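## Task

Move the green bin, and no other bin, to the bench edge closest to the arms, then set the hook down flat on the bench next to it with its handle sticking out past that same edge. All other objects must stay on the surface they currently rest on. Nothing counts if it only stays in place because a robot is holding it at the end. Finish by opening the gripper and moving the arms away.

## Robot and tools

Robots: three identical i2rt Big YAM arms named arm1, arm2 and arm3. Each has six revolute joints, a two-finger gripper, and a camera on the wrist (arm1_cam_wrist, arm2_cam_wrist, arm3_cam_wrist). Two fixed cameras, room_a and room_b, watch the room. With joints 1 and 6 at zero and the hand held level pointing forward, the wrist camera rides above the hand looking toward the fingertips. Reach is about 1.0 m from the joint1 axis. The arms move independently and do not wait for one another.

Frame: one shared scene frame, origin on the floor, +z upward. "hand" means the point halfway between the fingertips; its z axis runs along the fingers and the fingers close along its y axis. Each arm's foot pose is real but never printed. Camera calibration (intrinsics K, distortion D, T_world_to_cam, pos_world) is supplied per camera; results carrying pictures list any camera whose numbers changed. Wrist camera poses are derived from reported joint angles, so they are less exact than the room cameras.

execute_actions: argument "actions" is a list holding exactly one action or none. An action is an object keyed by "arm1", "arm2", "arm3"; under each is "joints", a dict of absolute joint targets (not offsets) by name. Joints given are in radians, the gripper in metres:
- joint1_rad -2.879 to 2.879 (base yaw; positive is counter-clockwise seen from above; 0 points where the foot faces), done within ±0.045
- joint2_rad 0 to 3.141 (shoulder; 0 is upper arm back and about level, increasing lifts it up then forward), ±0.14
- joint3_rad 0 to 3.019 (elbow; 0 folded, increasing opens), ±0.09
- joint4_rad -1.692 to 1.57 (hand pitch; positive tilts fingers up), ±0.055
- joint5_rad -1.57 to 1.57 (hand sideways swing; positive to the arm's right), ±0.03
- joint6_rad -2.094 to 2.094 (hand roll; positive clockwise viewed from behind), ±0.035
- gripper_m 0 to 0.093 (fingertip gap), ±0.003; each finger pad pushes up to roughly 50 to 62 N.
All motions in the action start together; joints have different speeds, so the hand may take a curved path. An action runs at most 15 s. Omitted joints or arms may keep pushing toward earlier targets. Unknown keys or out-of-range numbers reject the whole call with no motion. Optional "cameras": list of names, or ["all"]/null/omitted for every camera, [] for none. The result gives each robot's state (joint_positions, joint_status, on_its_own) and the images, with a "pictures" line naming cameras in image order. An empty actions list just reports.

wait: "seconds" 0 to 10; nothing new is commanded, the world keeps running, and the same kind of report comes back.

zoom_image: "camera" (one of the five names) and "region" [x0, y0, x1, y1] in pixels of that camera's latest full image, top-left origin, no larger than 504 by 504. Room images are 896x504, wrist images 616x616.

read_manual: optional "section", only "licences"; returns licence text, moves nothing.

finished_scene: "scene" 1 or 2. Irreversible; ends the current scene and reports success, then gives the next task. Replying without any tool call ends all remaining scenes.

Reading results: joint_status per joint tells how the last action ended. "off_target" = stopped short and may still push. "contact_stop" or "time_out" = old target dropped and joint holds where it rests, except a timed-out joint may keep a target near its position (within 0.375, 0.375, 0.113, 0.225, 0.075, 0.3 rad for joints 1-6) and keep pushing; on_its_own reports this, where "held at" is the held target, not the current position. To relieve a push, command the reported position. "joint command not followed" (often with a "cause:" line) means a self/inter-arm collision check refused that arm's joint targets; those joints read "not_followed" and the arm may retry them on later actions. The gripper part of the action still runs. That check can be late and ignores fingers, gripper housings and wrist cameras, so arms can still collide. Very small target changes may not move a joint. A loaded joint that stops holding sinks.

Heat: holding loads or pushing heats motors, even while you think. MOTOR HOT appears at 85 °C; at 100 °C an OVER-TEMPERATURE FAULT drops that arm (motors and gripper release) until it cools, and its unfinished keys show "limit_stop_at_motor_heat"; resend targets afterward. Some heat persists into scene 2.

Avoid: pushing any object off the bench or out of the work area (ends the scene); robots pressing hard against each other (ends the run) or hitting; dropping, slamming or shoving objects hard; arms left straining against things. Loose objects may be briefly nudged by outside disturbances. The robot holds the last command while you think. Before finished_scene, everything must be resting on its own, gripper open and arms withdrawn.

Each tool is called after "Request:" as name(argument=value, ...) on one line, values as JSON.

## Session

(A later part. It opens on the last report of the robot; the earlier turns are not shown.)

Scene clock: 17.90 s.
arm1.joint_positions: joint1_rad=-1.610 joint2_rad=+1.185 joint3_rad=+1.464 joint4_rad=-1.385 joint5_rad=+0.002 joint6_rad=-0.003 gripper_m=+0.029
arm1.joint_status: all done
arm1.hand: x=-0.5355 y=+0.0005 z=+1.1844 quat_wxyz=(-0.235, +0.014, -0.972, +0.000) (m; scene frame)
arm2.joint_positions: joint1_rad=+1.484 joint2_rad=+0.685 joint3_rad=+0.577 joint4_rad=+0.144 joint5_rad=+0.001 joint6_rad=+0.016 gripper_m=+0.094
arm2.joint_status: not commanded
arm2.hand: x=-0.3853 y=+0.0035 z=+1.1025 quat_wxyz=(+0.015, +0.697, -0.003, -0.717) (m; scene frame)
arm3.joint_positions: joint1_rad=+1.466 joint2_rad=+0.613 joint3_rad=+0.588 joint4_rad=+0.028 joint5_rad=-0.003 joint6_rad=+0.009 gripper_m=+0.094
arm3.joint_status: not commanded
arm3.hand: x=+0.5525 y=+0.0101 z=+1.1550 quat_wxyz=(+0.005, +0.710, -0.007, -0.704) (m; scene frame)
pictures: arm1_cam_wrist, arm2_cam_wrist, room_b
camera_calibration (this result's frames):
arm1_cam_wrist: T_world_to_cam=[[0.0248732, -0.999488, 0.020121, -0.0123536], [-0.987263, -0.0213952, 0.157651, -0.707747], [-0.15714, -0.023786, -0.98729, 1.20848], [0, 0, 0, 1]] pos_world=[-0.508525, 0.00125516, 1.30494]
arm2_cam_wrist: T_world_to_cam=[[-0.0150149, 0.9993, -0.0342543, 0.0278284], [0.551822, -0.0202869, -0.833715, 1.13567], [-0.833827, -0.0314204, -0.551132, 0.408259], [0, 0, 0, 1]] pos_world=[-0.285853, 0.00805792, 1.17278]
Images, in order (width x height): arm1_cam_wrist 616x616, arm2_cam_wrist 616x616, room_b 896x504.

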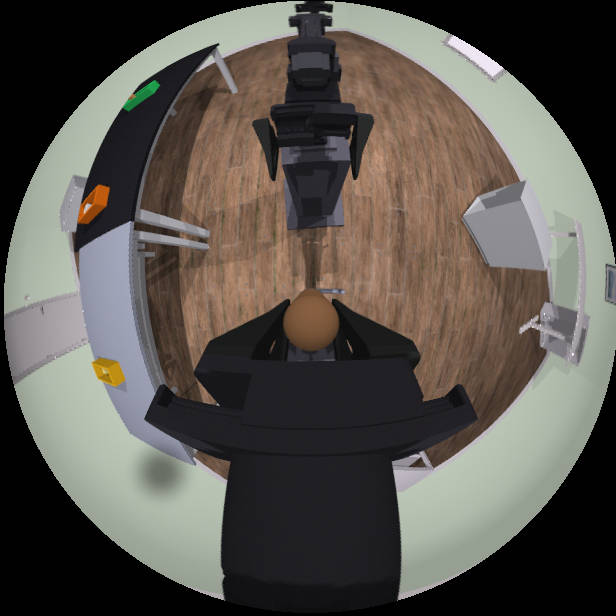

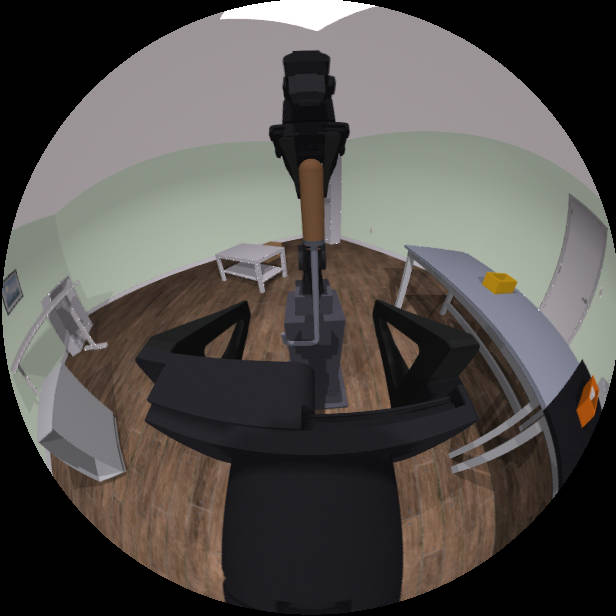

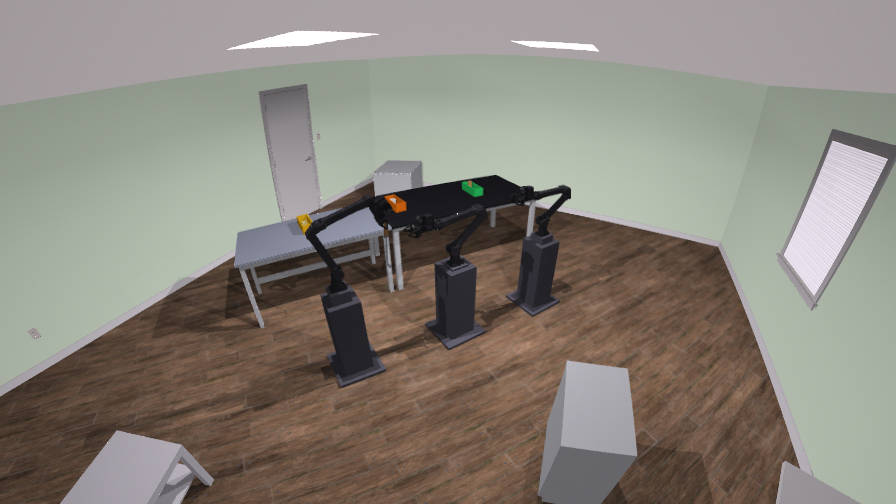

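Request:
execute_actions(actions=[{"arm2":{"joints":{"joint2_rad":0.995,"joint3_rad":0.68,"joint4_rad":0.375,"gripper_m":0.07}}}], cameras=[])

Request:
execute_actions(actions=[{"arm2":{"joints":{"joint2_rad":1.252,"joint3_rad":0.87,"joint4_rad":0.45}}}], cameras=["arm1_cam_wrist","arm2_cam_wrist","room_b"])

Request:
zoom_image(camera="room_b", region=[340, 180, 450, 280])

Scene clock: 19.33 s.
arm1.joint_positions: joint1_rad=-1.610 joint2_rad=+1.185 joint3_rad=+1.464 joint4_rad=-1.385 joint5_rad=+0.002 joint6_rad=-0.003 gripper_m=+0.029
arm1.joint_status: not commanded
arm1.hand: x=-0.5355 y=+0.0005 z=+1.1844 quat_wxyz=(-0.235, +0.014, -0.972, +0.000) (m; scene frame)
arm2.joint_positions: joint1_rad=+1.484 joint2_rad=+1.004 joint3_rad=+0.647 joint4_rad=+0.354 joint5_rad=+0.001 joint6_rad=+0.016 gripper_m=+0.070
arm2.joint_status: all done
arm2.hand: x=-0.4675 y=+0.0017 z=+1.0643 quat_wxyz=(+0.015, +0.711, -0.003, -0.703) (m; scene frame)
arm3.joint_positions: joint1_rad=+1.466 joint2_rad=+0.613 joint3_rad=+0.588 joint4_rad=+0.028 joint5_rad=-0.003 joint6_rad=+0.009 gripper_m=+0.094
arm3.joint_status: not commanded
arm3.hand: x=+0.5525 y=+0.0101 z=+1.1550 quat_wxyz=(+0.005, +0.710, -0.007, -0.704) (m; scene frame)
pictures: none
No camera images: the call's "cameras" was empty. Leave "cameras" out to get every camera's image.

Scene clock: 20.43 s.
arm1.joint_positions: joint1_rad=-1.610 joint2_rad=+1.185 joint3_rad=+1.464 joint4_rad=-1.385 joint5_rad=+0.002 joint6_rad=-0.003 gripper_m=+0.029
arm1.joint_status: not commanded
arm1.hand: x=-0.5355 y=+0.0005 z=+1.1844 quat_wxyz=(-0.235, +0.014, -0.972, +0.000) (m; scene frame)
arm2.joint_positions: joint1_rad=+1.484 joint2_rad=+1.255 joint3_rad=+0.837 joint4_rad=+0.435 joint5_rad=+0.001 joint6_rad=+0.016 gripper_m=+0.070
arm2.joint_status: all done
arm2.hand: x=-0.5518 y=+0.0003 z=+1.0715 quat_wxyz=(+0.015, +0.704, -0.003, -0.710) (m; scene frame)
arm3.joint_positions: joint1_rad=+1.466 joint2_rad=+0.613 joint3_rad=+0.588 joint4_rad=+0.028 joint5_rad=-0.003 joint6_rad=+0.009 gripper_m=+0.094
arm3.joint_status: not commanded
arm3.hand: x=+0.5525 y=+0.0101 z=+1.1550 quat_wxyz=(+0.005, +0.710, -0.007, -0.704) (m; scene frame)
pictures: arm1_cam_wrist, arm2_cam_wrist, room_b
camera_calibration (this result's frames):
arm1_cam_wrist: T_world_to_cam=[[0.0248732, -0.999488, 0.020121, -0.0123536], [-0.987263, -0.0213952, 0.157651, -0.707747], [-0.15714, -0.023786, -0.98729, 1.20848], [0, 0, 0, 1]] pos_world=[-0.508525, 0.00125516, 1.30494]
arm2_cam_wrist: T_world_to_cam=[[-0.0145563, 0.999322, -0.0338258, 0.0272491], [0.567305, -0.0196033, -0.823275, 1.19899], [-0.823379, -0.0311734, -0.566634, 0.274611], [0, 0, 0, 1]] pos_world=[-0.453685, 0.00483404, 1.14362]
Images, in order (width x height): arm1_cam_wrist 616x616, arm2_cam_wrist 616x616, room_b 896x504.

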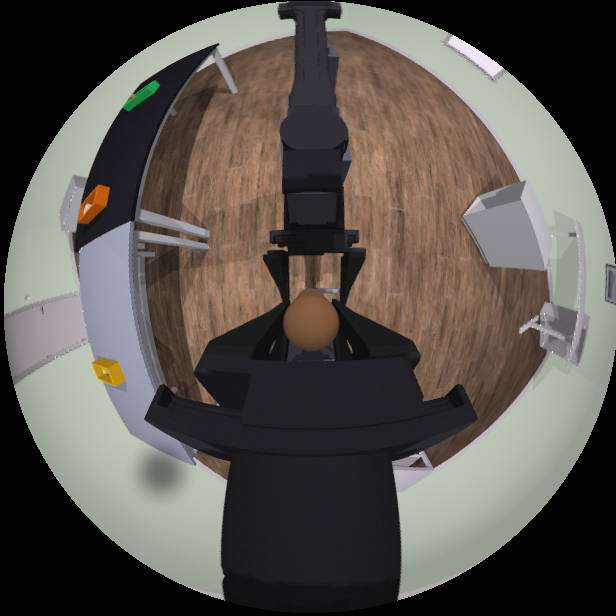

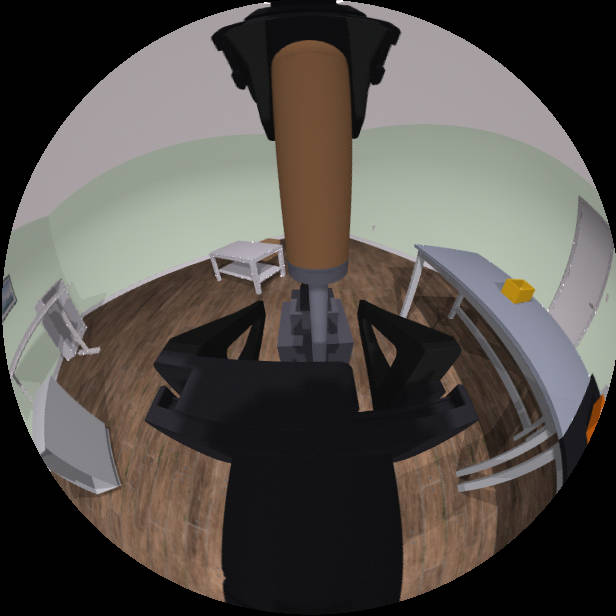

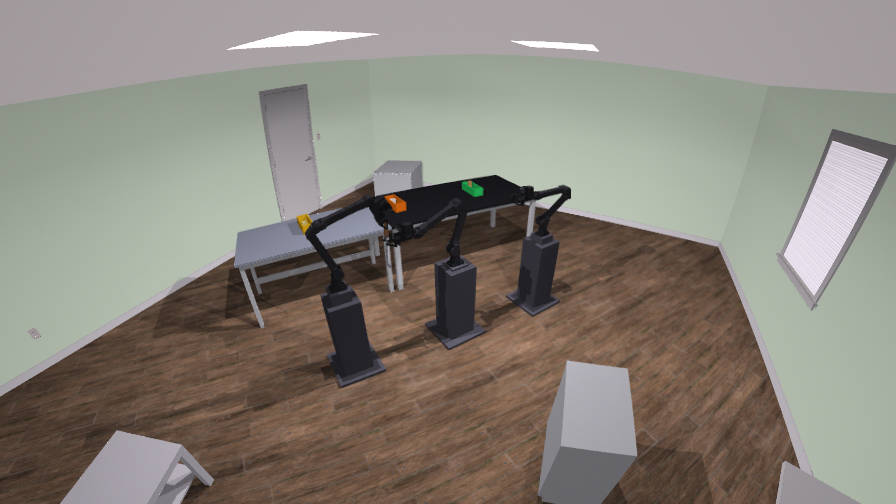

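Region (340, 180, 450, 280) of room_b's 896x504 image, scaled by 4.582, with more detail than that image has; it fills the top 458 rows of this view, and the rest is white.

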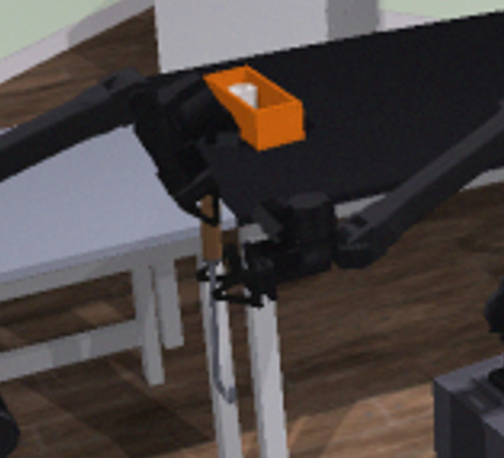

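Request:
execute_actions(actions=[{"arm2":{"joints":{"gripper_m":0.0}}}], cameras=["arm2_cam_wrist"])

Scene clock: 21.27 s.
arm1.joint_positions: joint1_rad=-1.611 joint2_rad=+1.185 joint3_rad=+1.464 joint4_rad=-1.385 joint5_rad=+0.009 joint6_rad=-0.005 gripper_m=+0.029
arm1.joint_status: not commanded
arm1.hand: x=-0.5355 y=-0.0010 z=+1.1844 quat_wxyz=(-0.235, +0.014, -0.972, +0.004) (m; scene frame)
arm2.joint_positions: joint1_rad=+1.483 joint2_rad=+1.255 joint3_rad=+0.837 joint4_rad=+0.435 joint5_rad=+0.005 joint6_rad=+0.002 gripper_m=+0.010
arm2.joint_status: gripper_m off_target (ended at +0.010, target +0.000)
arm2.hand: x=-0.5518 y=+0.0019 z=+1.0714 quat_wxyz=(+0.008, +0.704, +0.000, -0.710) (m; scene frame)
arm3.joint_positions: joint1_rad=+1.466 joint2_rad=+0.613 joint3_rad=+0.588 joint4_rad=+0.028 joint5_rad=-0.003 joint6_rad=+0.009 gripper_m=+0.094
arm3.joint_status: not commanded
arm3.hand: x=+0.5525 y=+0.0101 z=+1.1550 quat_wxyz=(+0.005, +0.710, -0.007, -0.704) (m; scene frame)
pictures: arm2_cam_wrist
camera_calibration (this result's frames):
arm2_cam_wrist: T_world_to_cam=[[-0.00872089, 0.999759, -0.0201226, 0.0142048], [0.567106, -0.0116293, -0.823562, 1.1992], [-0.823598, -0.0185938, -0.566869, 0.274739], [0, 0, 0, 1]] pos_world=[-0.453676, 0.00485295, 1.14364]
Images, in order (width x height): arm2_cam_wrist 616x616.

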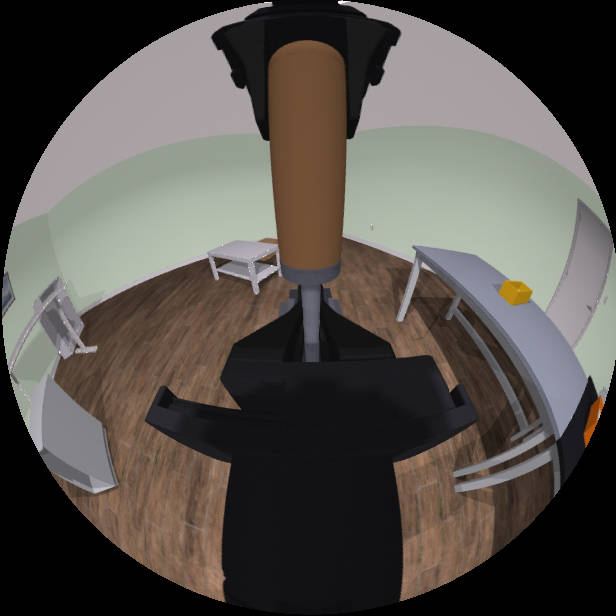

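Request:
execute_actions(actions=[{"arm1":{"joints":{"gripper_m":0.093}},"arm3":{"joints":{"joint2_rad":1.33,"joint3_rad":1.46,"joint4_rad":-1.66}}}], cameras=[])

Request:
execute_actions(actions=[{"arm1":{"joints":{"joint2_rad":0.6}}}], cameras=["arm2_cam_wrist","room_b"])

Scene clock: 23.53 s.
arm1.joint_positions: joint1_rad=-1.611 joint2_rad=+1.185 joint3_rad=+1.473 joint4_rad=-1.385 joint5_rad=+0.005 joint6_rad=-0.005 gripper_m=+0.093
arm1.joint_status: all done
arm1.hand: x=-0.5346 y=-0.0003 z=+1.1892 quat_wxyz=(-0.240, +0.014, -0.971, +0.002) (m; scene frame)
arm2.joint_positions: joint1_rad=+1.483 joint2_rad=+1.262 joint3_rad=+0.837 joint4_rad=+0.435 joint5_rad=+0.003 joint6_rad=+0.002 gripper_m=+0.010
arm2.joint_status: not commanded
arm2.hand: x=-0.5533 y=+0.0015 z=+1.0677 quat_wxyz=(+0.009, +0.706, +0.000, -0.708) (m; scene frame)
arm3.joint_positions: joint1_rad=+1.466 joint2_rad=+1.333 joint3_rad=+1.410 joint4_rad=-1.648 joint5_rad=-0.003 joint6_rad=+0.009 gripper_m=+0.094
arm3.joint_status: all done
arm3.hand: x=+0.5533 y=+0.0094 z=+1.0580 quat_wxyz=(+0.005, +1.000, -0.008, +0.006) (m; scene frame)
pictures: none
No camera images: the call's "cameras" was empty. Leave "cameras" out to get every camera's image.

Scene clock: 25.03 s.
arm1.joint_positions: joint1_rad=-1.611 joint2_rad=+0.593 joint3_rad=+1.526 joint4_rad=-1.385 joint5_rad=+0.005 joint6_rad=-0.005 gripper_m=+0.093
arm1.joint_status: all done
arm1.hand: x=-0.7627 y=-0.0052 z=+1.3880 quat_wxyz=(-0.535, +0.012, -0.845, -0.002) (m; scene frame)
arm2.joint_positions: joint1_rad=+1.483 joint2_rad=+1.262 joint3_rad=+0.837 joint4_rad=+0.435 joint5_rad=+0.003 joint6_rad=+0.002 gripper_m=+0.010
arm2.joint_status: not commanded
arm2.hand: x=-0.5533 y=+0.0015 z=+1.0677 quat_wxyz=(+0.009, +0.706, +0.000, -0.708) (m; scene frame)
arm3.joint_positions: joint1_rad=+1.466 joint2_rad=+1.333 joint3_rad=+1.410 joint4_rad=-1.648 joint5_rad=-0.003 joint6_rad=+0.009 gripper_m=+0.094
arm3.joint_status: not commanded
arm3.hand: x=+0.5533 y=+0.0094 z=+1.0580 quat_wxyz=(+0.005, +1.000, -0.008, +0.006) (m; scene frame)
pictures: arm2_cam_wrist, room_b
camera_calibration (this result's frames):
arm2_cam_wrist: T_world_to_cam=[[-0.0105577, 0.999743, -0.0200702, 0.0134328], [0.572753, -0.0104065, -0.819662, 1.19595], [-0.81966, -0.0201491, -0.572496, 0.279544], [0, 0, 0, 1]] pos_world=[-0.455709, 0.00464878, 1.14058]
Images, in order (width x height): arm2_cam_wrist 616x616, room_b 896x504.

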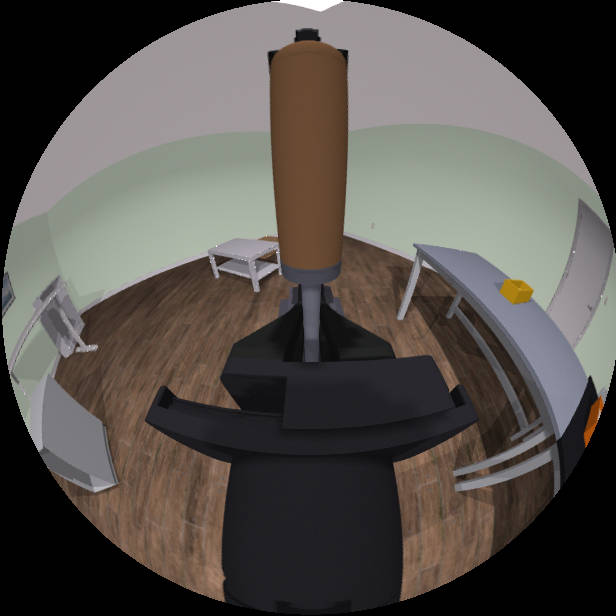

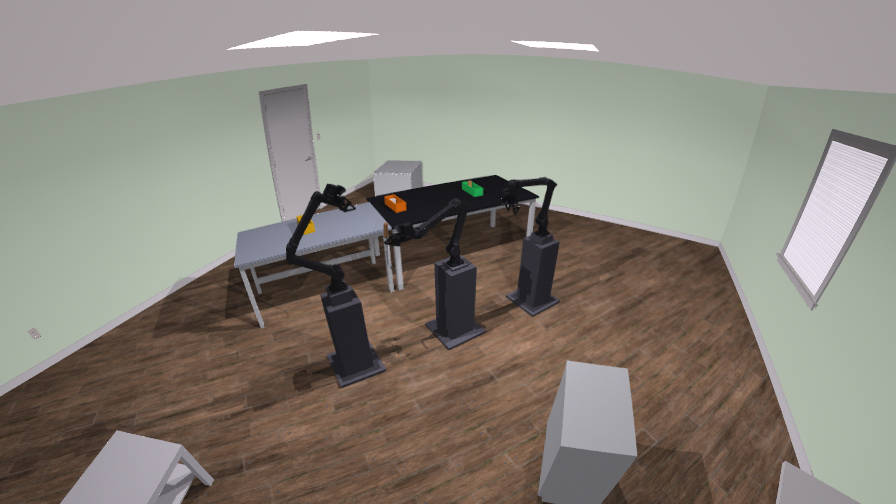

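Request:
execute_actions(actions=[{"arm2":{"joints":{"joint1_rad":-1.38,"joint2_rad":1.765,"joint3_rad":0.635,"joint4_rad":1.19}}}], cameras=["arm2_cam_wrist","arm3_cam_wrist","room_a"])

Scene clock: 27.67 s.
arm1.joint_positions: joint1_rad=-1.611 joint2_rad=+0.593 joint3_rad=+1.526 joint4_rad=-1.385 joint5_rad=+0.005 joint6_rad=-0.005 gripper_m=+0.093
arm1.joint_status: not commanded
arm1.hand: x=-0.7627 y=-0.0052 z=+1.3880 quat_wxyz=(-0.535, +0.012, -0.845, -0.002) (m; scene frame)
arm2.joint_positions: joint1_rad=-1.385 joint2_rad=+1.797 joint3_rad=+0.620 joint4_rad=+1.146 joint5_rad=+0.002 joint6_rad=+0.002 gripper_m=+0.010
arm2.joint_status: all done
arm2.hand: x=+0.5562 y=+0.1681 z=+0.8426 quat_wxyz=(-0.691, +0.106, -0.708, -0.097) (m; scene frame)
arm3.joint_positions: joint1_rad=+1.466 joint2_rad=+1.333 joint3_rad=+1.410 joint4_rad=-1.648 joint5_rad=-0.003 joint6_rad=+0.009 gripper_m=+0.094
arm3.joint_status: not commanded
arm3.hand: x=+0.5533 y=+0.0094 z=+1.0580 quat_wxyz=(+0.005, +1.000, -0.008, +0.006) (m; scene frame)
pictures: arm2_cam_wrist, arm3_cam_wrist, room_a
camera_calibration (this result's frames):
arm2_cam_wrist: T_world_to_cam=[[0.28125, -0.959633, 0.00156691, 0.00284914], [-0.57037, -0.168477, -0.803924, 1.02682], [0.771736, 0.22521, -0.594731, 0.155831], [0, 0, 0, 1]] pos_world=[0.464605, 0.140635, 0.918157]
arm3_cam_wrist: T_world_to_cam=[[0.0211452, 0.999291, -0.0311605, 0.0170277], [0.809636, 0.00116996, 0.586931, -1.0611], [0.586551, -0.0376394, -0.809037, 0.657079], [0, 0, 0, 1]] pos_world=[0.473332, 0.00895791, 1.15492]
Images, in order (width x height): arm2_cam_wrist 616x616, arm3_cam_wrist 616x616, room_a 896x504.

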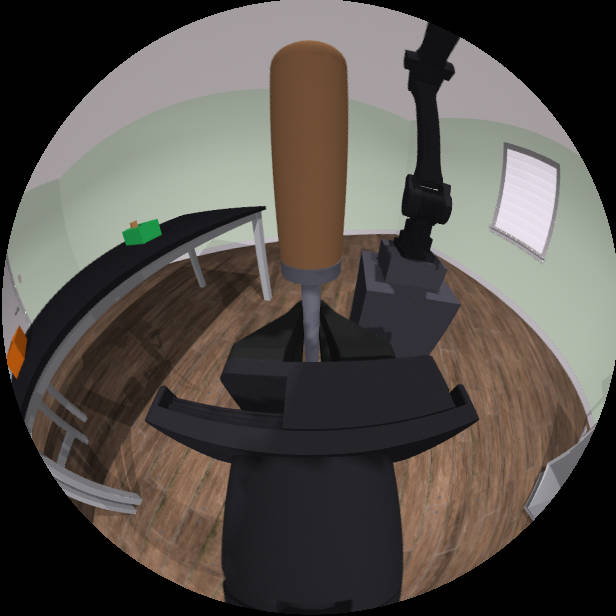

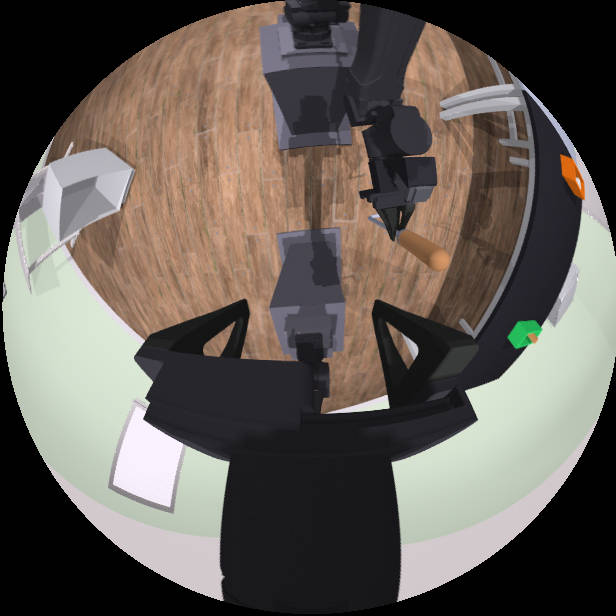

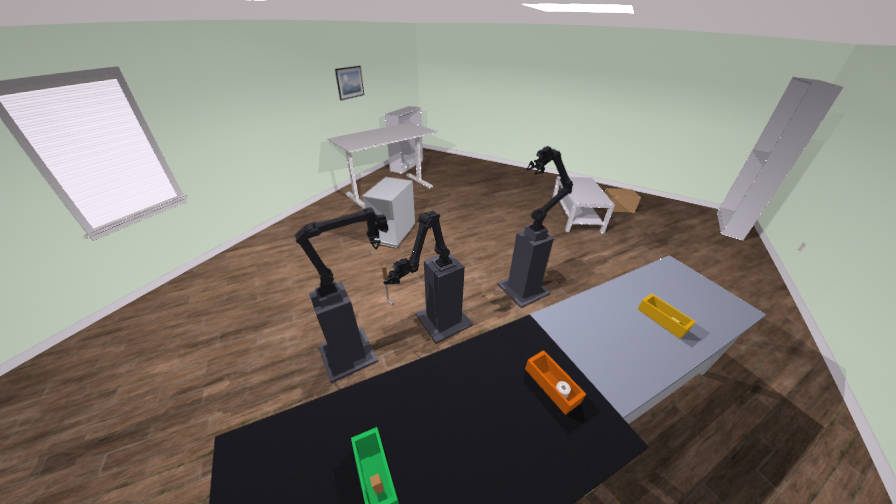

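Request:
execute_actions(actions=[{"arm2":{"joints":{"joint1_rad":-1.677}}}], cameras=["arm2_cam_wrist","arm3_cam_wrist","room_a"])

Request:
zoom_image(camera="arm3_cam_wrist", region=[230, 150, 400, 320])

Request:
zoom_image(camera="room_a", region=[330, 190, 460, 310])

Scene clock: 29.03 s.
arm1.joint_positions: joint1_rad=-1.611 joint2_rad=+0.593 joint3_rad=+1.526 joint4_rad=-1.385 joint5_rad=+0.005 joint6_rad=-0.005 gripper_m=+0.093
arm1.joint_status: not commanded
arm1.hand: x=-0.7627 y=-0.0052 z=+1.3880 quat_wxyz=(-0.535, +0.012, -0.845, -0.002) (m; scene frame)
arm2.joint_positions: joint1_rad=-1.684 joint2_rad=+1.797 joint3_rad=+0.620 joint4_rad=+1.146 joint5_rad=+0.003 joint6_rad=+0.002 gripper_m=+0.010
arm2.joint_status: all done
arm2.hand: x=+0.5795 y=+0.0009 z=+0.8444 quat_wxyz=(-0.699, -0.002, -0.715, +0.007) (m; scene frame)
arm3.joint_positions: joint1_rad=+1.466 joint2_rad=+1.333 joint3_rad=+1.410 joint4_rad=-1.648 joint5_rad=-0.003 joint6_rad=+0.009 gripper_m=+0.094
arm3.joint_status: not commanded
arm3.hand: x=+0.5533 y=+0.0094 z=+1.0580 quat_wxyz=(+0.005, +1.000, -0.008, +0.006) (m; scene frame)
pictures: arm2_cam_wrist, arm3_cam_wrist, room_a
camera_calibration (this result's frames):
arm2_cam_wrist: T_world_to_cam=[[-0.0147198, -0.999892, -0.000451456, 0.00912344], [-0.59208, 0.00908006, -0.805828, 1.02744], [0.805745, -0.0115943, -0.592149, 0.154894], [0, 0, 0, 1]] pos_world=[0.483657, 0.00158911, 0.919665]
arm3_cam_wrist: T_world_to_cam=[[0.0211452, 0.999291, -0.0311605, 0.0170277], [0.809636, 0.00116996, 0.586931, -1.0611], [0.586551, -0.0376394, -0.809037, 0.657079], [0, 0, 0, 1]] pos_world=[0.473332, 0.00895791, 1.15492]
Images, in order (width x height): arm2_cam_wrist 616x616, arm3_cam_wrist 616x616, room_a 896x504.

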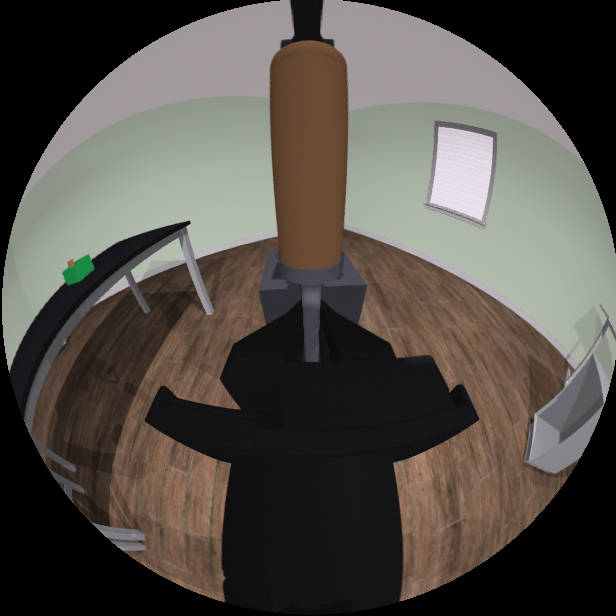

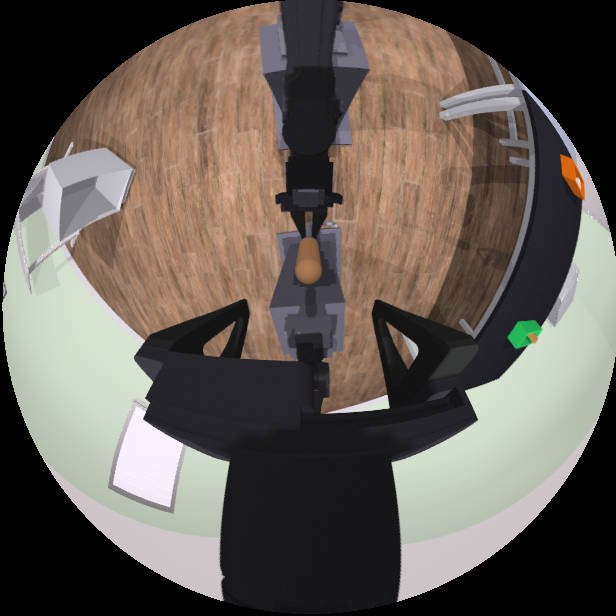

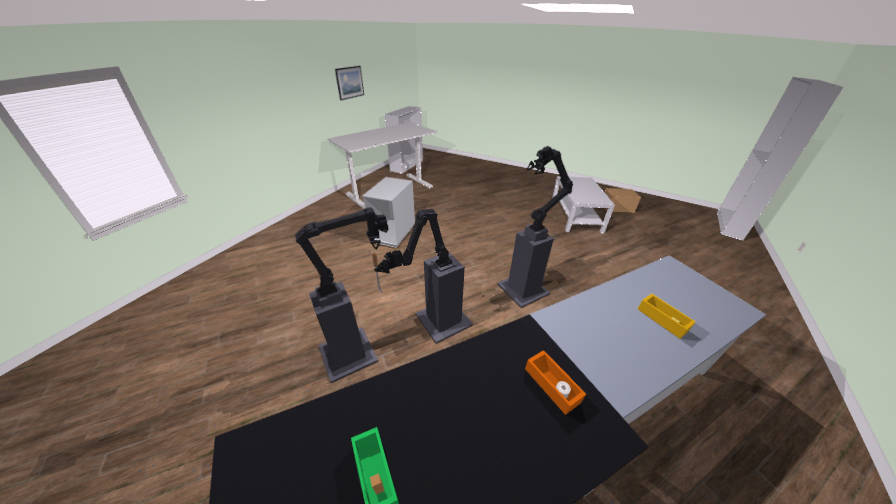

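Region (230, 150, 400, 320) of arm3_cam_wrist's 616x616 image, scaled by 2.965, with more detail than that image has.

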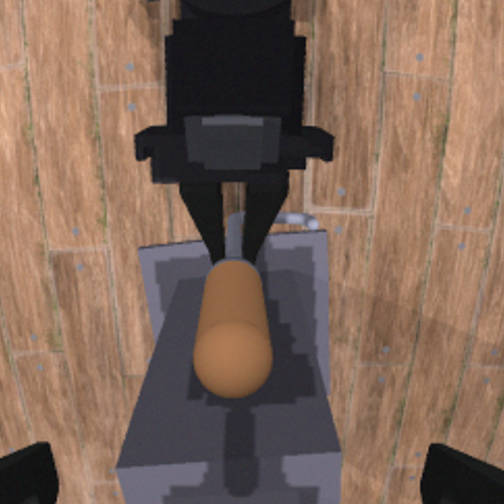

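Region (330, 190, 460, 310) of room_a's 896x504 image, scaled by 3.877, with more detail than that image has; it fills the top 465 rows of this view, and the rest is white.

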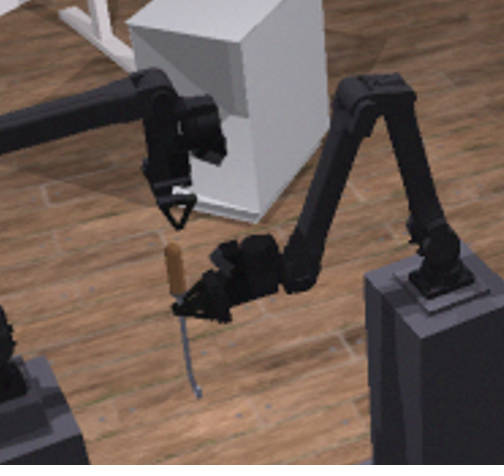

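Request:
execute_actions(actions=[{"arm3":{"joints":{"joint2_rad":1.36,"joint3_rad":1.105,"joint4_rad":-1.28}}}], cameras=["arm2_cam_wrist","arm3_cam_wrist","room_a"])

Request:
zoom_image(camera="room_a", region=[330, 190, 460, 310])

Scene clock: 30.40 s.
arm1.joint_positions: joint1_rad=-1.611 joint2_rad=+0.593 joint3_rad=+1.526 joint4_rad=-1.385 joint5_rad=+0.005 joint6_rad=-0.005 gripper_m=+0.093
arm1.joint_status: not commanded
arm1.hand: x=-0.7627 y=-0.0052 z=+1.3880 quat_wxyz=(-0.535, +0.012, -0.845, -0.002) (m; scene frame)
arm2.joint_positions: joint1_rad=-1.684 joint2_rad=+1.797 joint3_rad=+0.620 joint4_rad=+1.146 joint5_rad=+0.003 joint6_rad=+0.002 gripper_m=+0.010
arm2.joint_status: not commanded
arm2.hand: x=+0.5795 y=+0.0009 z=+0.8444 quat_wxyz=(-0.699, -0.002, -0.715, +0.007) (m; scene frame)
arm3.joint_positions: joint1_rad=+1.466 joint2_rad=+1.361 joint3_rad=+1.101 joint4_rad=-1.293 joint5_rad=-0.003 joint6_rad=+0.009 gripper_m=+0.094
arm3.joint_status: all done
arm3.hand: x=+0.5513 y=+0.0085 z=+0.9311 quat_wxyz=(+0.005, +1.000, -0.008, -0.003) (m; scene frame)
pictures: arm2_cam_wrist, arm3_cam_wrist, room_a
camera_calibration (this result's frames):
arm2_cam_wrist: T_world_to_cam=[[-0.0147198, -0.999892, -0.000451456, 0.00912344], [-0.59208, 0.00908006, -0.805828, 1.02744], [0.805745, -0.0115943, -0.592149, 0.154894], [0, 0, 0, 1]] pos_world=[0.483657, 0.00158911, 0.919665]
arm3_cam_wrist: T_world_to_cam=[[0.0207047, 0.999291, -0.0314359, 0.0145225], [0.820247, 0.000999379, 0.572009, -0.976948], [0.571635, -0.0376284, -0.819645, 0.573676], [0, 0, 0, 1]] pos_world=[0.473105, 0.00805064, 1.02949]
Images, in order (width x height): arm2_cam_wrist 616x616, arm3_cam_wrist 616x616, room_a 896x504.

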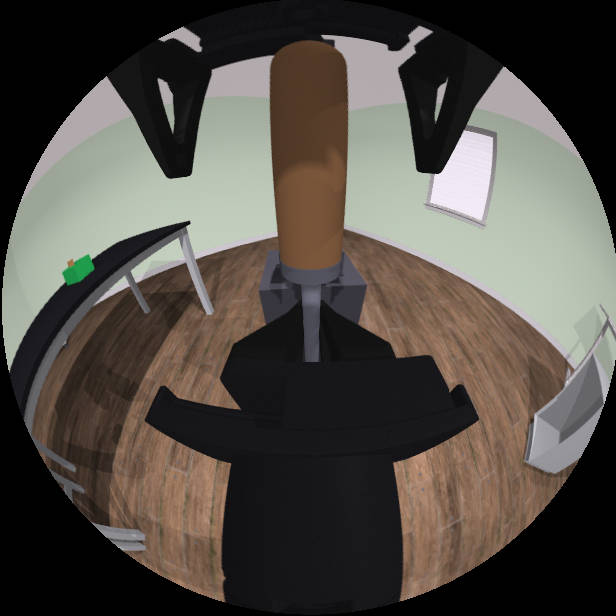

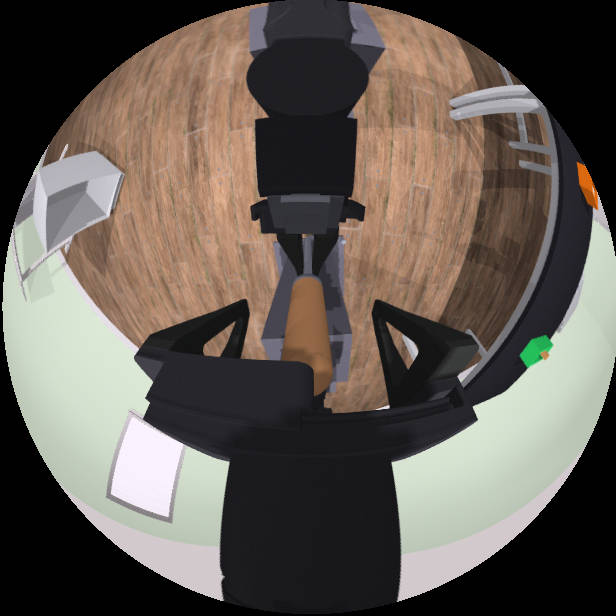

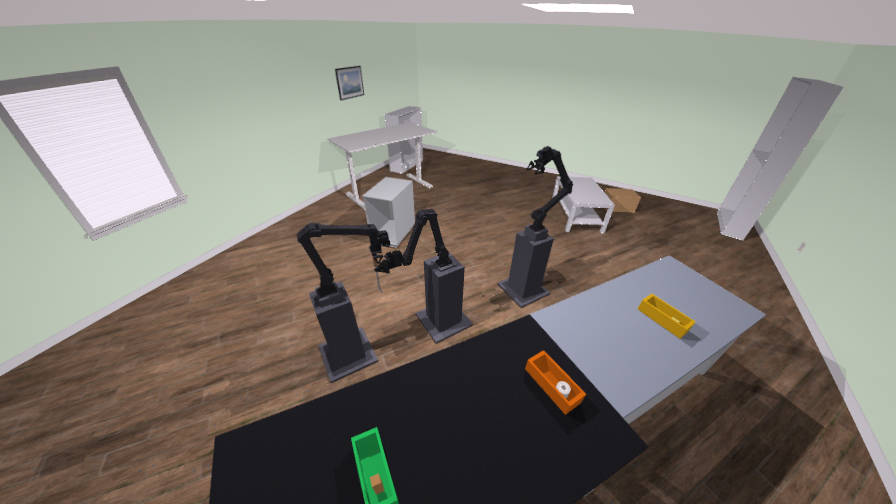

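Region (330, 190, 460, 310) of room_a's 896x504 image, scaled by 3.877, with more detail than that image has; it fills the top 465 rows of this view, and the rest is white.

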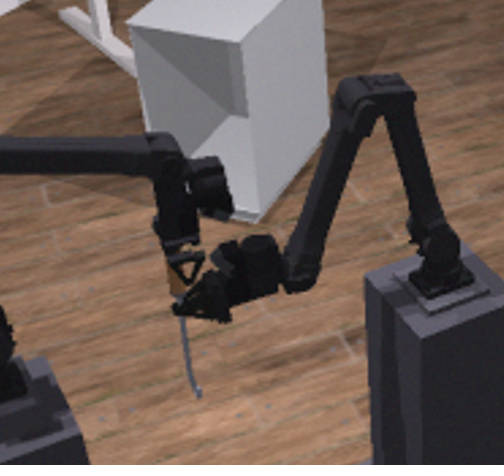

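Request:
execute_actions(actions=[{"arm3":{"joints":{"gripper_m":0.0}}}], cameras=["arm2_cam_wrist","arm3_cam_wrist"])

Scene clock: 31.33 s.
arm1.joint_positions: joint1_rad=-1.611 joint2_rad=+0.593 joint3_rad=+1.526 joint4_rad=-1.385 joint5_rad=+0.005 joint6_rad=-0.005 gripper_m=+0.093
arm1.joint_status: not commanded
arm1.hand: x=-0.7627 y=-0.0052 z=+1.3880 quat_wxyz=(-0.535, +0.012, -0.845, -0.002) (m; scene frame)
arm2.joint_positions: joint1_rad=-1.682 joint2_rad=+1.797 joint3_rad=+0.620 joint4_rad=+1.146 joint5_rad=-0.002 joint6_rad=+0.001 gripper_m=+0.010
arm2.joint_status: not commanded
arm2.hand: x=+0.5796 y=+0.0027 z=+0.8445 quat_wxyz=(-0.699, +0.001, -0.715, +0.005) (m; scene frame)
arm3.joint_positions: joint1_rad=+1.467 joint2_rad=+1.361 joint3_rad=+1.101 joint4_rad=-1.292 joint5_rad=-0.004 joint6_rad=+0.009 gripper_m=+0.028
arm3.joint_status: gripper_m off_target (ended at +0.028, target +0.000)
arm3.hand: x=+0.5510 y=+0.0080 z=+0.9311 quat_wxyz=(+0.006, +1.000, -0.007, -0.003) (m; scene frame)
pictures: arm2_cam_wrist, arm3_cam_wrist
camera_calibration (this result's frames):
arm2_cam_wrist: T_world_to_cam=[[-0.00858071, -0.999963, 0.000996294, 0.00614399], [-0.591872, 0.00427581, -0.806021, 1.02755], [0.805986, -0.0075059, -0.591887, 0.154571], [0, 0, 0, 1]] pos_world=[0.48365, 0.00291035, 0.919711]
arm3_cam_wrist: T_world_to_cam=[[0.019525, 0.999278, -0.0326029, 0.0167522], [0.820908, 0.00259169, 0.571055, -0.976207], [0.570727, -0.0379138, -0.820264, 0.574904], [0, 0, 0, 1]] pos_world=[0.472936, 0.00758671, 1.02959]
Images, in order (width x height): arm2_cam_wrist 616x616, arm3_cam_wrist 616x616.

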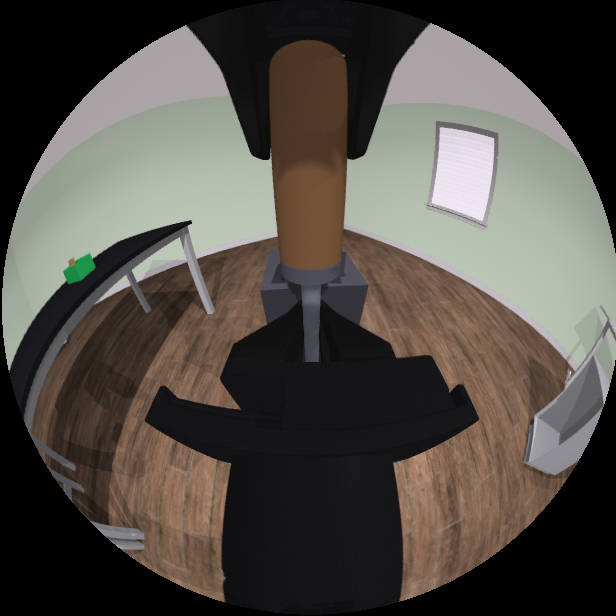

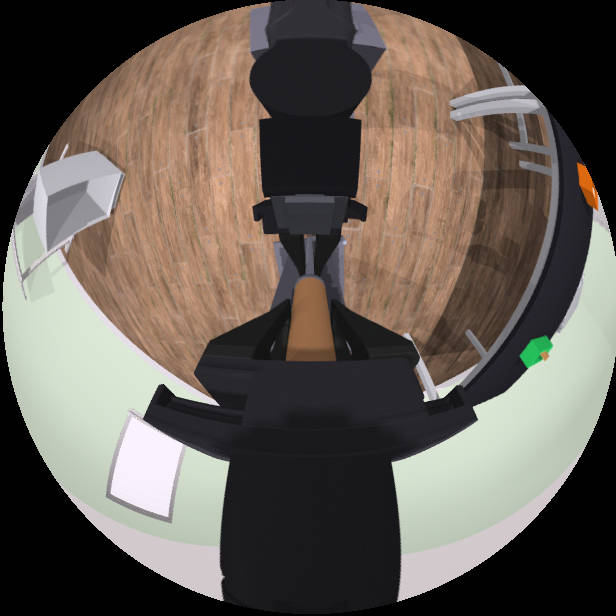

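Request:
execute_actions(actions=[{"arm2":{"joints":{"gripper_m":0.06}}}], cameras=[])

Request:
execute_actions(actions=[{"arm2":{"joints":{"joint3_rad":0.38,"joint4_rad":1.4}}}], cameras=["arm3_cam_wrist","room_a"])

Scene clock: 32.17 s.
arm1.joint_positions: joint1_rad=-1.611 joint2_rad=+0.593 joint3_rad=+1.526 joint4_rad=-1.385 joint5_rad=+0.005 joint6_rad=-0.005 gripper_m=+0.093
arm1.joint_status: not commanded
arm1.hand: x=-0.7627 y=-0.0052 z=+1.3880 quat_wxyz=(-0.535, +0.012, -0.845, -0.002) (m; scene frame)
arm2.joint_positions: joint1_rad=-1.682 joint2_rad=+1.770 joint3_rad=+0.620 joint4_rad=+1.171 joint5_rad=-0.002 joint6_rad=+0.001 gripper_m=+0.060
arm2.joint_status: all done
arm2.hand: x=+0.5793 y=+0.0029 z=+0.8649 quat_wxyz=(-0.717, +0.001, -0.697, +0.005) (m; scene frame)
arm3.joint_positions: joint1_rad=+1.467 joint2_rad=+1.361 joint3_rad=+1.097 joint4_rad=-1.291 joint5_rad=-0.004 joint6_rad=+0.009 gripper_m=+0.028
arm3.joint_status: not commanded
arm3.hand: x=+0.5521 y=+0.0080 z=+0.9294 quat_wxyz=(+0.005, +1.000, -0.007, -0.002) (m; scene frame)
pictures: none
No camera images: the call's "cameras" was empty. Leave "cameras" out to get every camera's image.

Scene clock: 33.17 s.
arm1.joint_positions: joint1_rad=-1.611 joint2_rad=+0.593 joint3_rad=+1.526 joint4_rad=-1.385 joint5_rad=+0.005 joint6_rad=-0.005 gripper_m=+0.093
arm1.joint_status: not commanded
arm1.hand: x=-0.7627 y=-0.0052 z=+1.3880 quat_wxyz=(-0.535, +0.012, -0.845, -0.002) (m; scene frame)
arm2.joint_positions: joint1_rad=-1.682 joint2_rad=+1.770 joint3_rad=+0.378 joint4_rad=+1.378 joint5_rad=-0.002 joint6_rad=+0.001 gripper_m=+0.060
arm2.joint_status: all done
arm2.hand: x=+0.4915 y=+0.0032 z=+0.8284 quat_wxyz=(-0.705, +0.001, -0.709, +0.005) (m; scene frame)
arm3.joint_positions: joint1_rad=+1.467 joint2_rad=+1.361 joint3_rad=+1.097 joint4_rad=-1.291 joint5_rad=-0.004 joint6_rad=+0.009 gripper_m=+0.028
arm3.joint_status: not commanded
arm3.hand: x=+0.5521 y=+0.0080 z=+0.9294 quat_wxyz=(+0.005, +1.000, -0.007, -0.002) (m; scene frame)
pictures: arm3_cam_wrist, room_a
camera_calibration (this result's frames):
arm3_cam_wrist: T_world_to_cam=[[0.0196134, 0.99929, -0.0321721, 0.0161778], [0.818941, 0.00240217, 0.573872, -0.977737], [0.573542, -0.0376026, -0.818313, 0.569485], [0, 0, 0, 1]] pos_world=[0.473768, 0.00759649, 1.02763]
Images, in order (width x height): arm3_cam_wrist 616x616, room_a 896x504.

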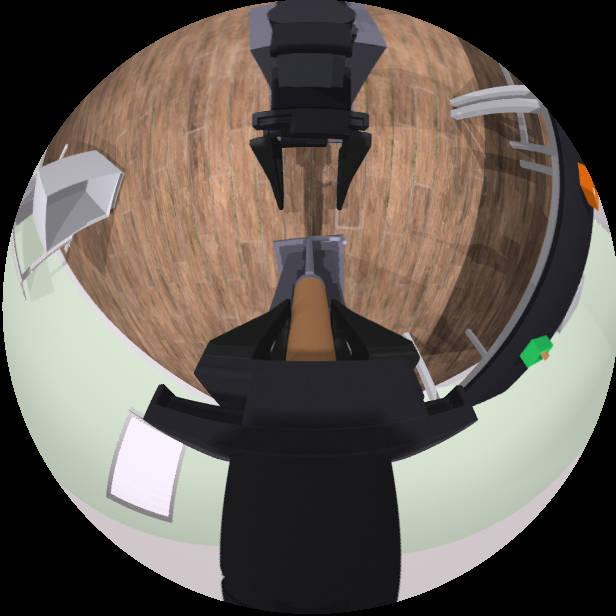

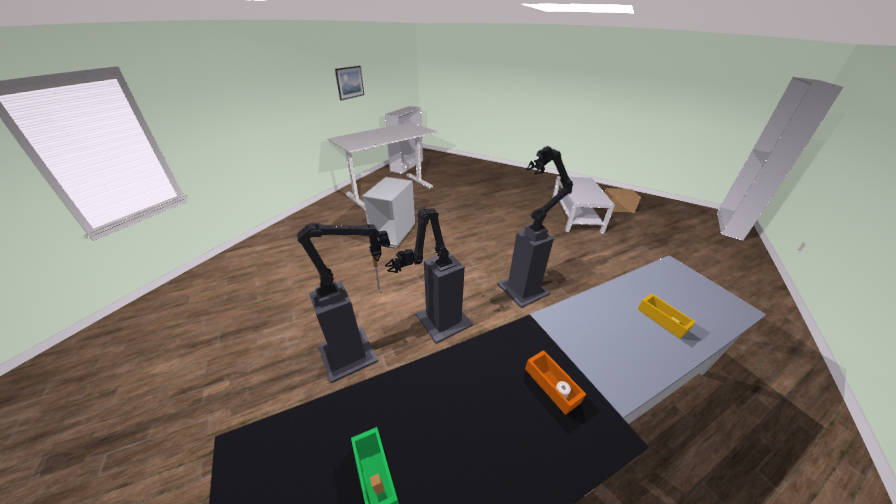

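Request:
execute_actions(actions=[{"arm3":{"joints":{"joint1_rad":-0.105,"joint2_rad":0.99,"joint3_rad":0.73,"joint6_rad":1.571}}}], cameras=[])

Request:
execute_actions(actions=[{"arm3":{"joints":{"joint4_rad":0.32}},"arm2":{"joints":{"joint1_rad":0,"joint2_rad":0.5,"joint3_rad":0.6,"joint4_rad":0}},"arm1":{"joints":{"joint1_rad":0}}}], cameras=["arm3_cam_wrist","room_a"])

Scene clock: 35.70 s.
arm1.joint_positions: joint1_rad=-1.611 joint2_rad=+0.593 joint3_rad=+1.526 joint4_rad=-1.385 joint5_rad=+0.005 joint6_rad=-0.005 gripper_m=+0.093
arm1.joint_status: not commanded
arm1.hand: x=-0.7627 y=-0.0052 z=+1.3880 quat_wxyz=(-0.535, +0.012, -0.845, -0.002) (m; scene frame)
arm2.joint_positions: joint1_rad=-1.682 joint2_rad=+1.770 joint3_rad=+0.378 joint4_rad=+1.378 joint5_rad=-0.002 joint6_rad=+0.001 gripper_m=+0.060
arm2.joint_status: not commanded
arm2.hand: x=+0.4915 y=+0.0032 z=+0.8284 quat_wxyz=(-0.705, +0.001, -0.709, +0.005) (m; scene frame)
arm3.joint_positions: joint1_rad=-0.101 joint2_rad=+0.999 joint3_rad=+0.723 joint4_rad=-1.278 joint5_rad=+0.002 joint6_rad=+1.559 gripper_m=+0.028
arm3.joint_status: all done
arm3.hand: x=+0.9357 y=+0.2515 z=+0.8986 quat_wxyz=(-0.007, +0.005, -1.000, -0.004) (m; scene frame)
pictures: none
No camera images: the call's "cameras" was empty. Leave "cameras" out to get every camera's image.

Scene clock: 39.17 s.
arm1.joint_positions: joint1_rad=-0.007 joint2_rad=+0.593 joint3_rad=+1.526 joint4_rad=-1.385 joint5_rad=+0.002 joint6_rad=-0.005 gripper_m=+0.093
arm1.joint_status: all done
arm1.hand: x=-0.9674 y=+0.1853 z=+1.3853 quat_wxyz=(-0.367, +0.620, -0.580, -0.380) (m; scene frame)
arm2.joint_positions: joint1_rad=-0.006 joint2_rad=+0.497 joint3_rad=+0.586 joint4_rad=+0.012 joint5_rad=-0.002 joint6_rad=+0.001 gripper_m=+0.060
arm2.joint_status: all done
arm2.hand: x=-0.0223 y=+0.3552 z=+1.1415 quat_wxyz=(-0.497, +0.502, -0.451, -0.546) (m; scene frame)
arm3.joint_positions: joint1_rad=-0.101 joint2_rad=+1.002 joint3_rad=+0.708 joint4_rad=+0.265 joint5_rad=+0.002 joint6_rad=+1.559 gripper_m=+0.028
arm3.joint_status: joint4_rad time_out (moved +1.543 of +1.598)
arm3.on_its_own: joint4_rad reads +0.265 and still pushes toward +0.320 since a time_out
arm3.hand: x=+0.9334 y=+0.4942 z=+1.1293 quat_wxyz=(-0.010, +0.007, -0.720, -0.694) (m; scene frame)
pictures: arm3_cam_wrist, room_a
camera_calibration (this result's frames):
arm3_cam_wrist: T_world_to_cam=[[0.0179348, -0.0149446, -0.999727, 1.12476], [-0.818931, -0.57386, -0.00611293, 1.06275], [-0.573612, 0.818817, -0.0225307, 0.281511], [0, 0, 0, 1]] pos_world=[1.01162, 0.396172, 1.13729]
Images, in order (width x height): arm3_cam_wrist 616x616, room_a 896x504.

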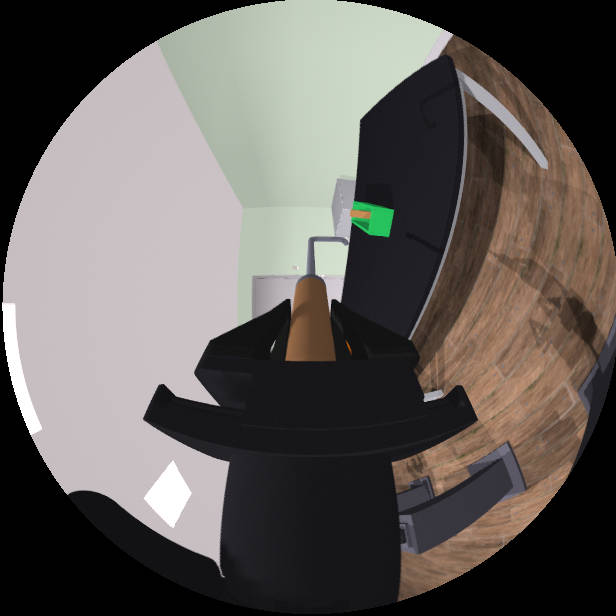

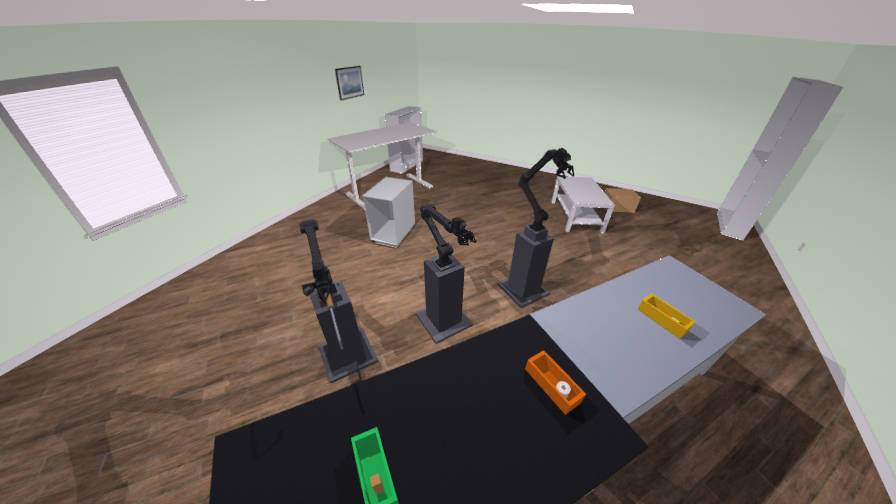

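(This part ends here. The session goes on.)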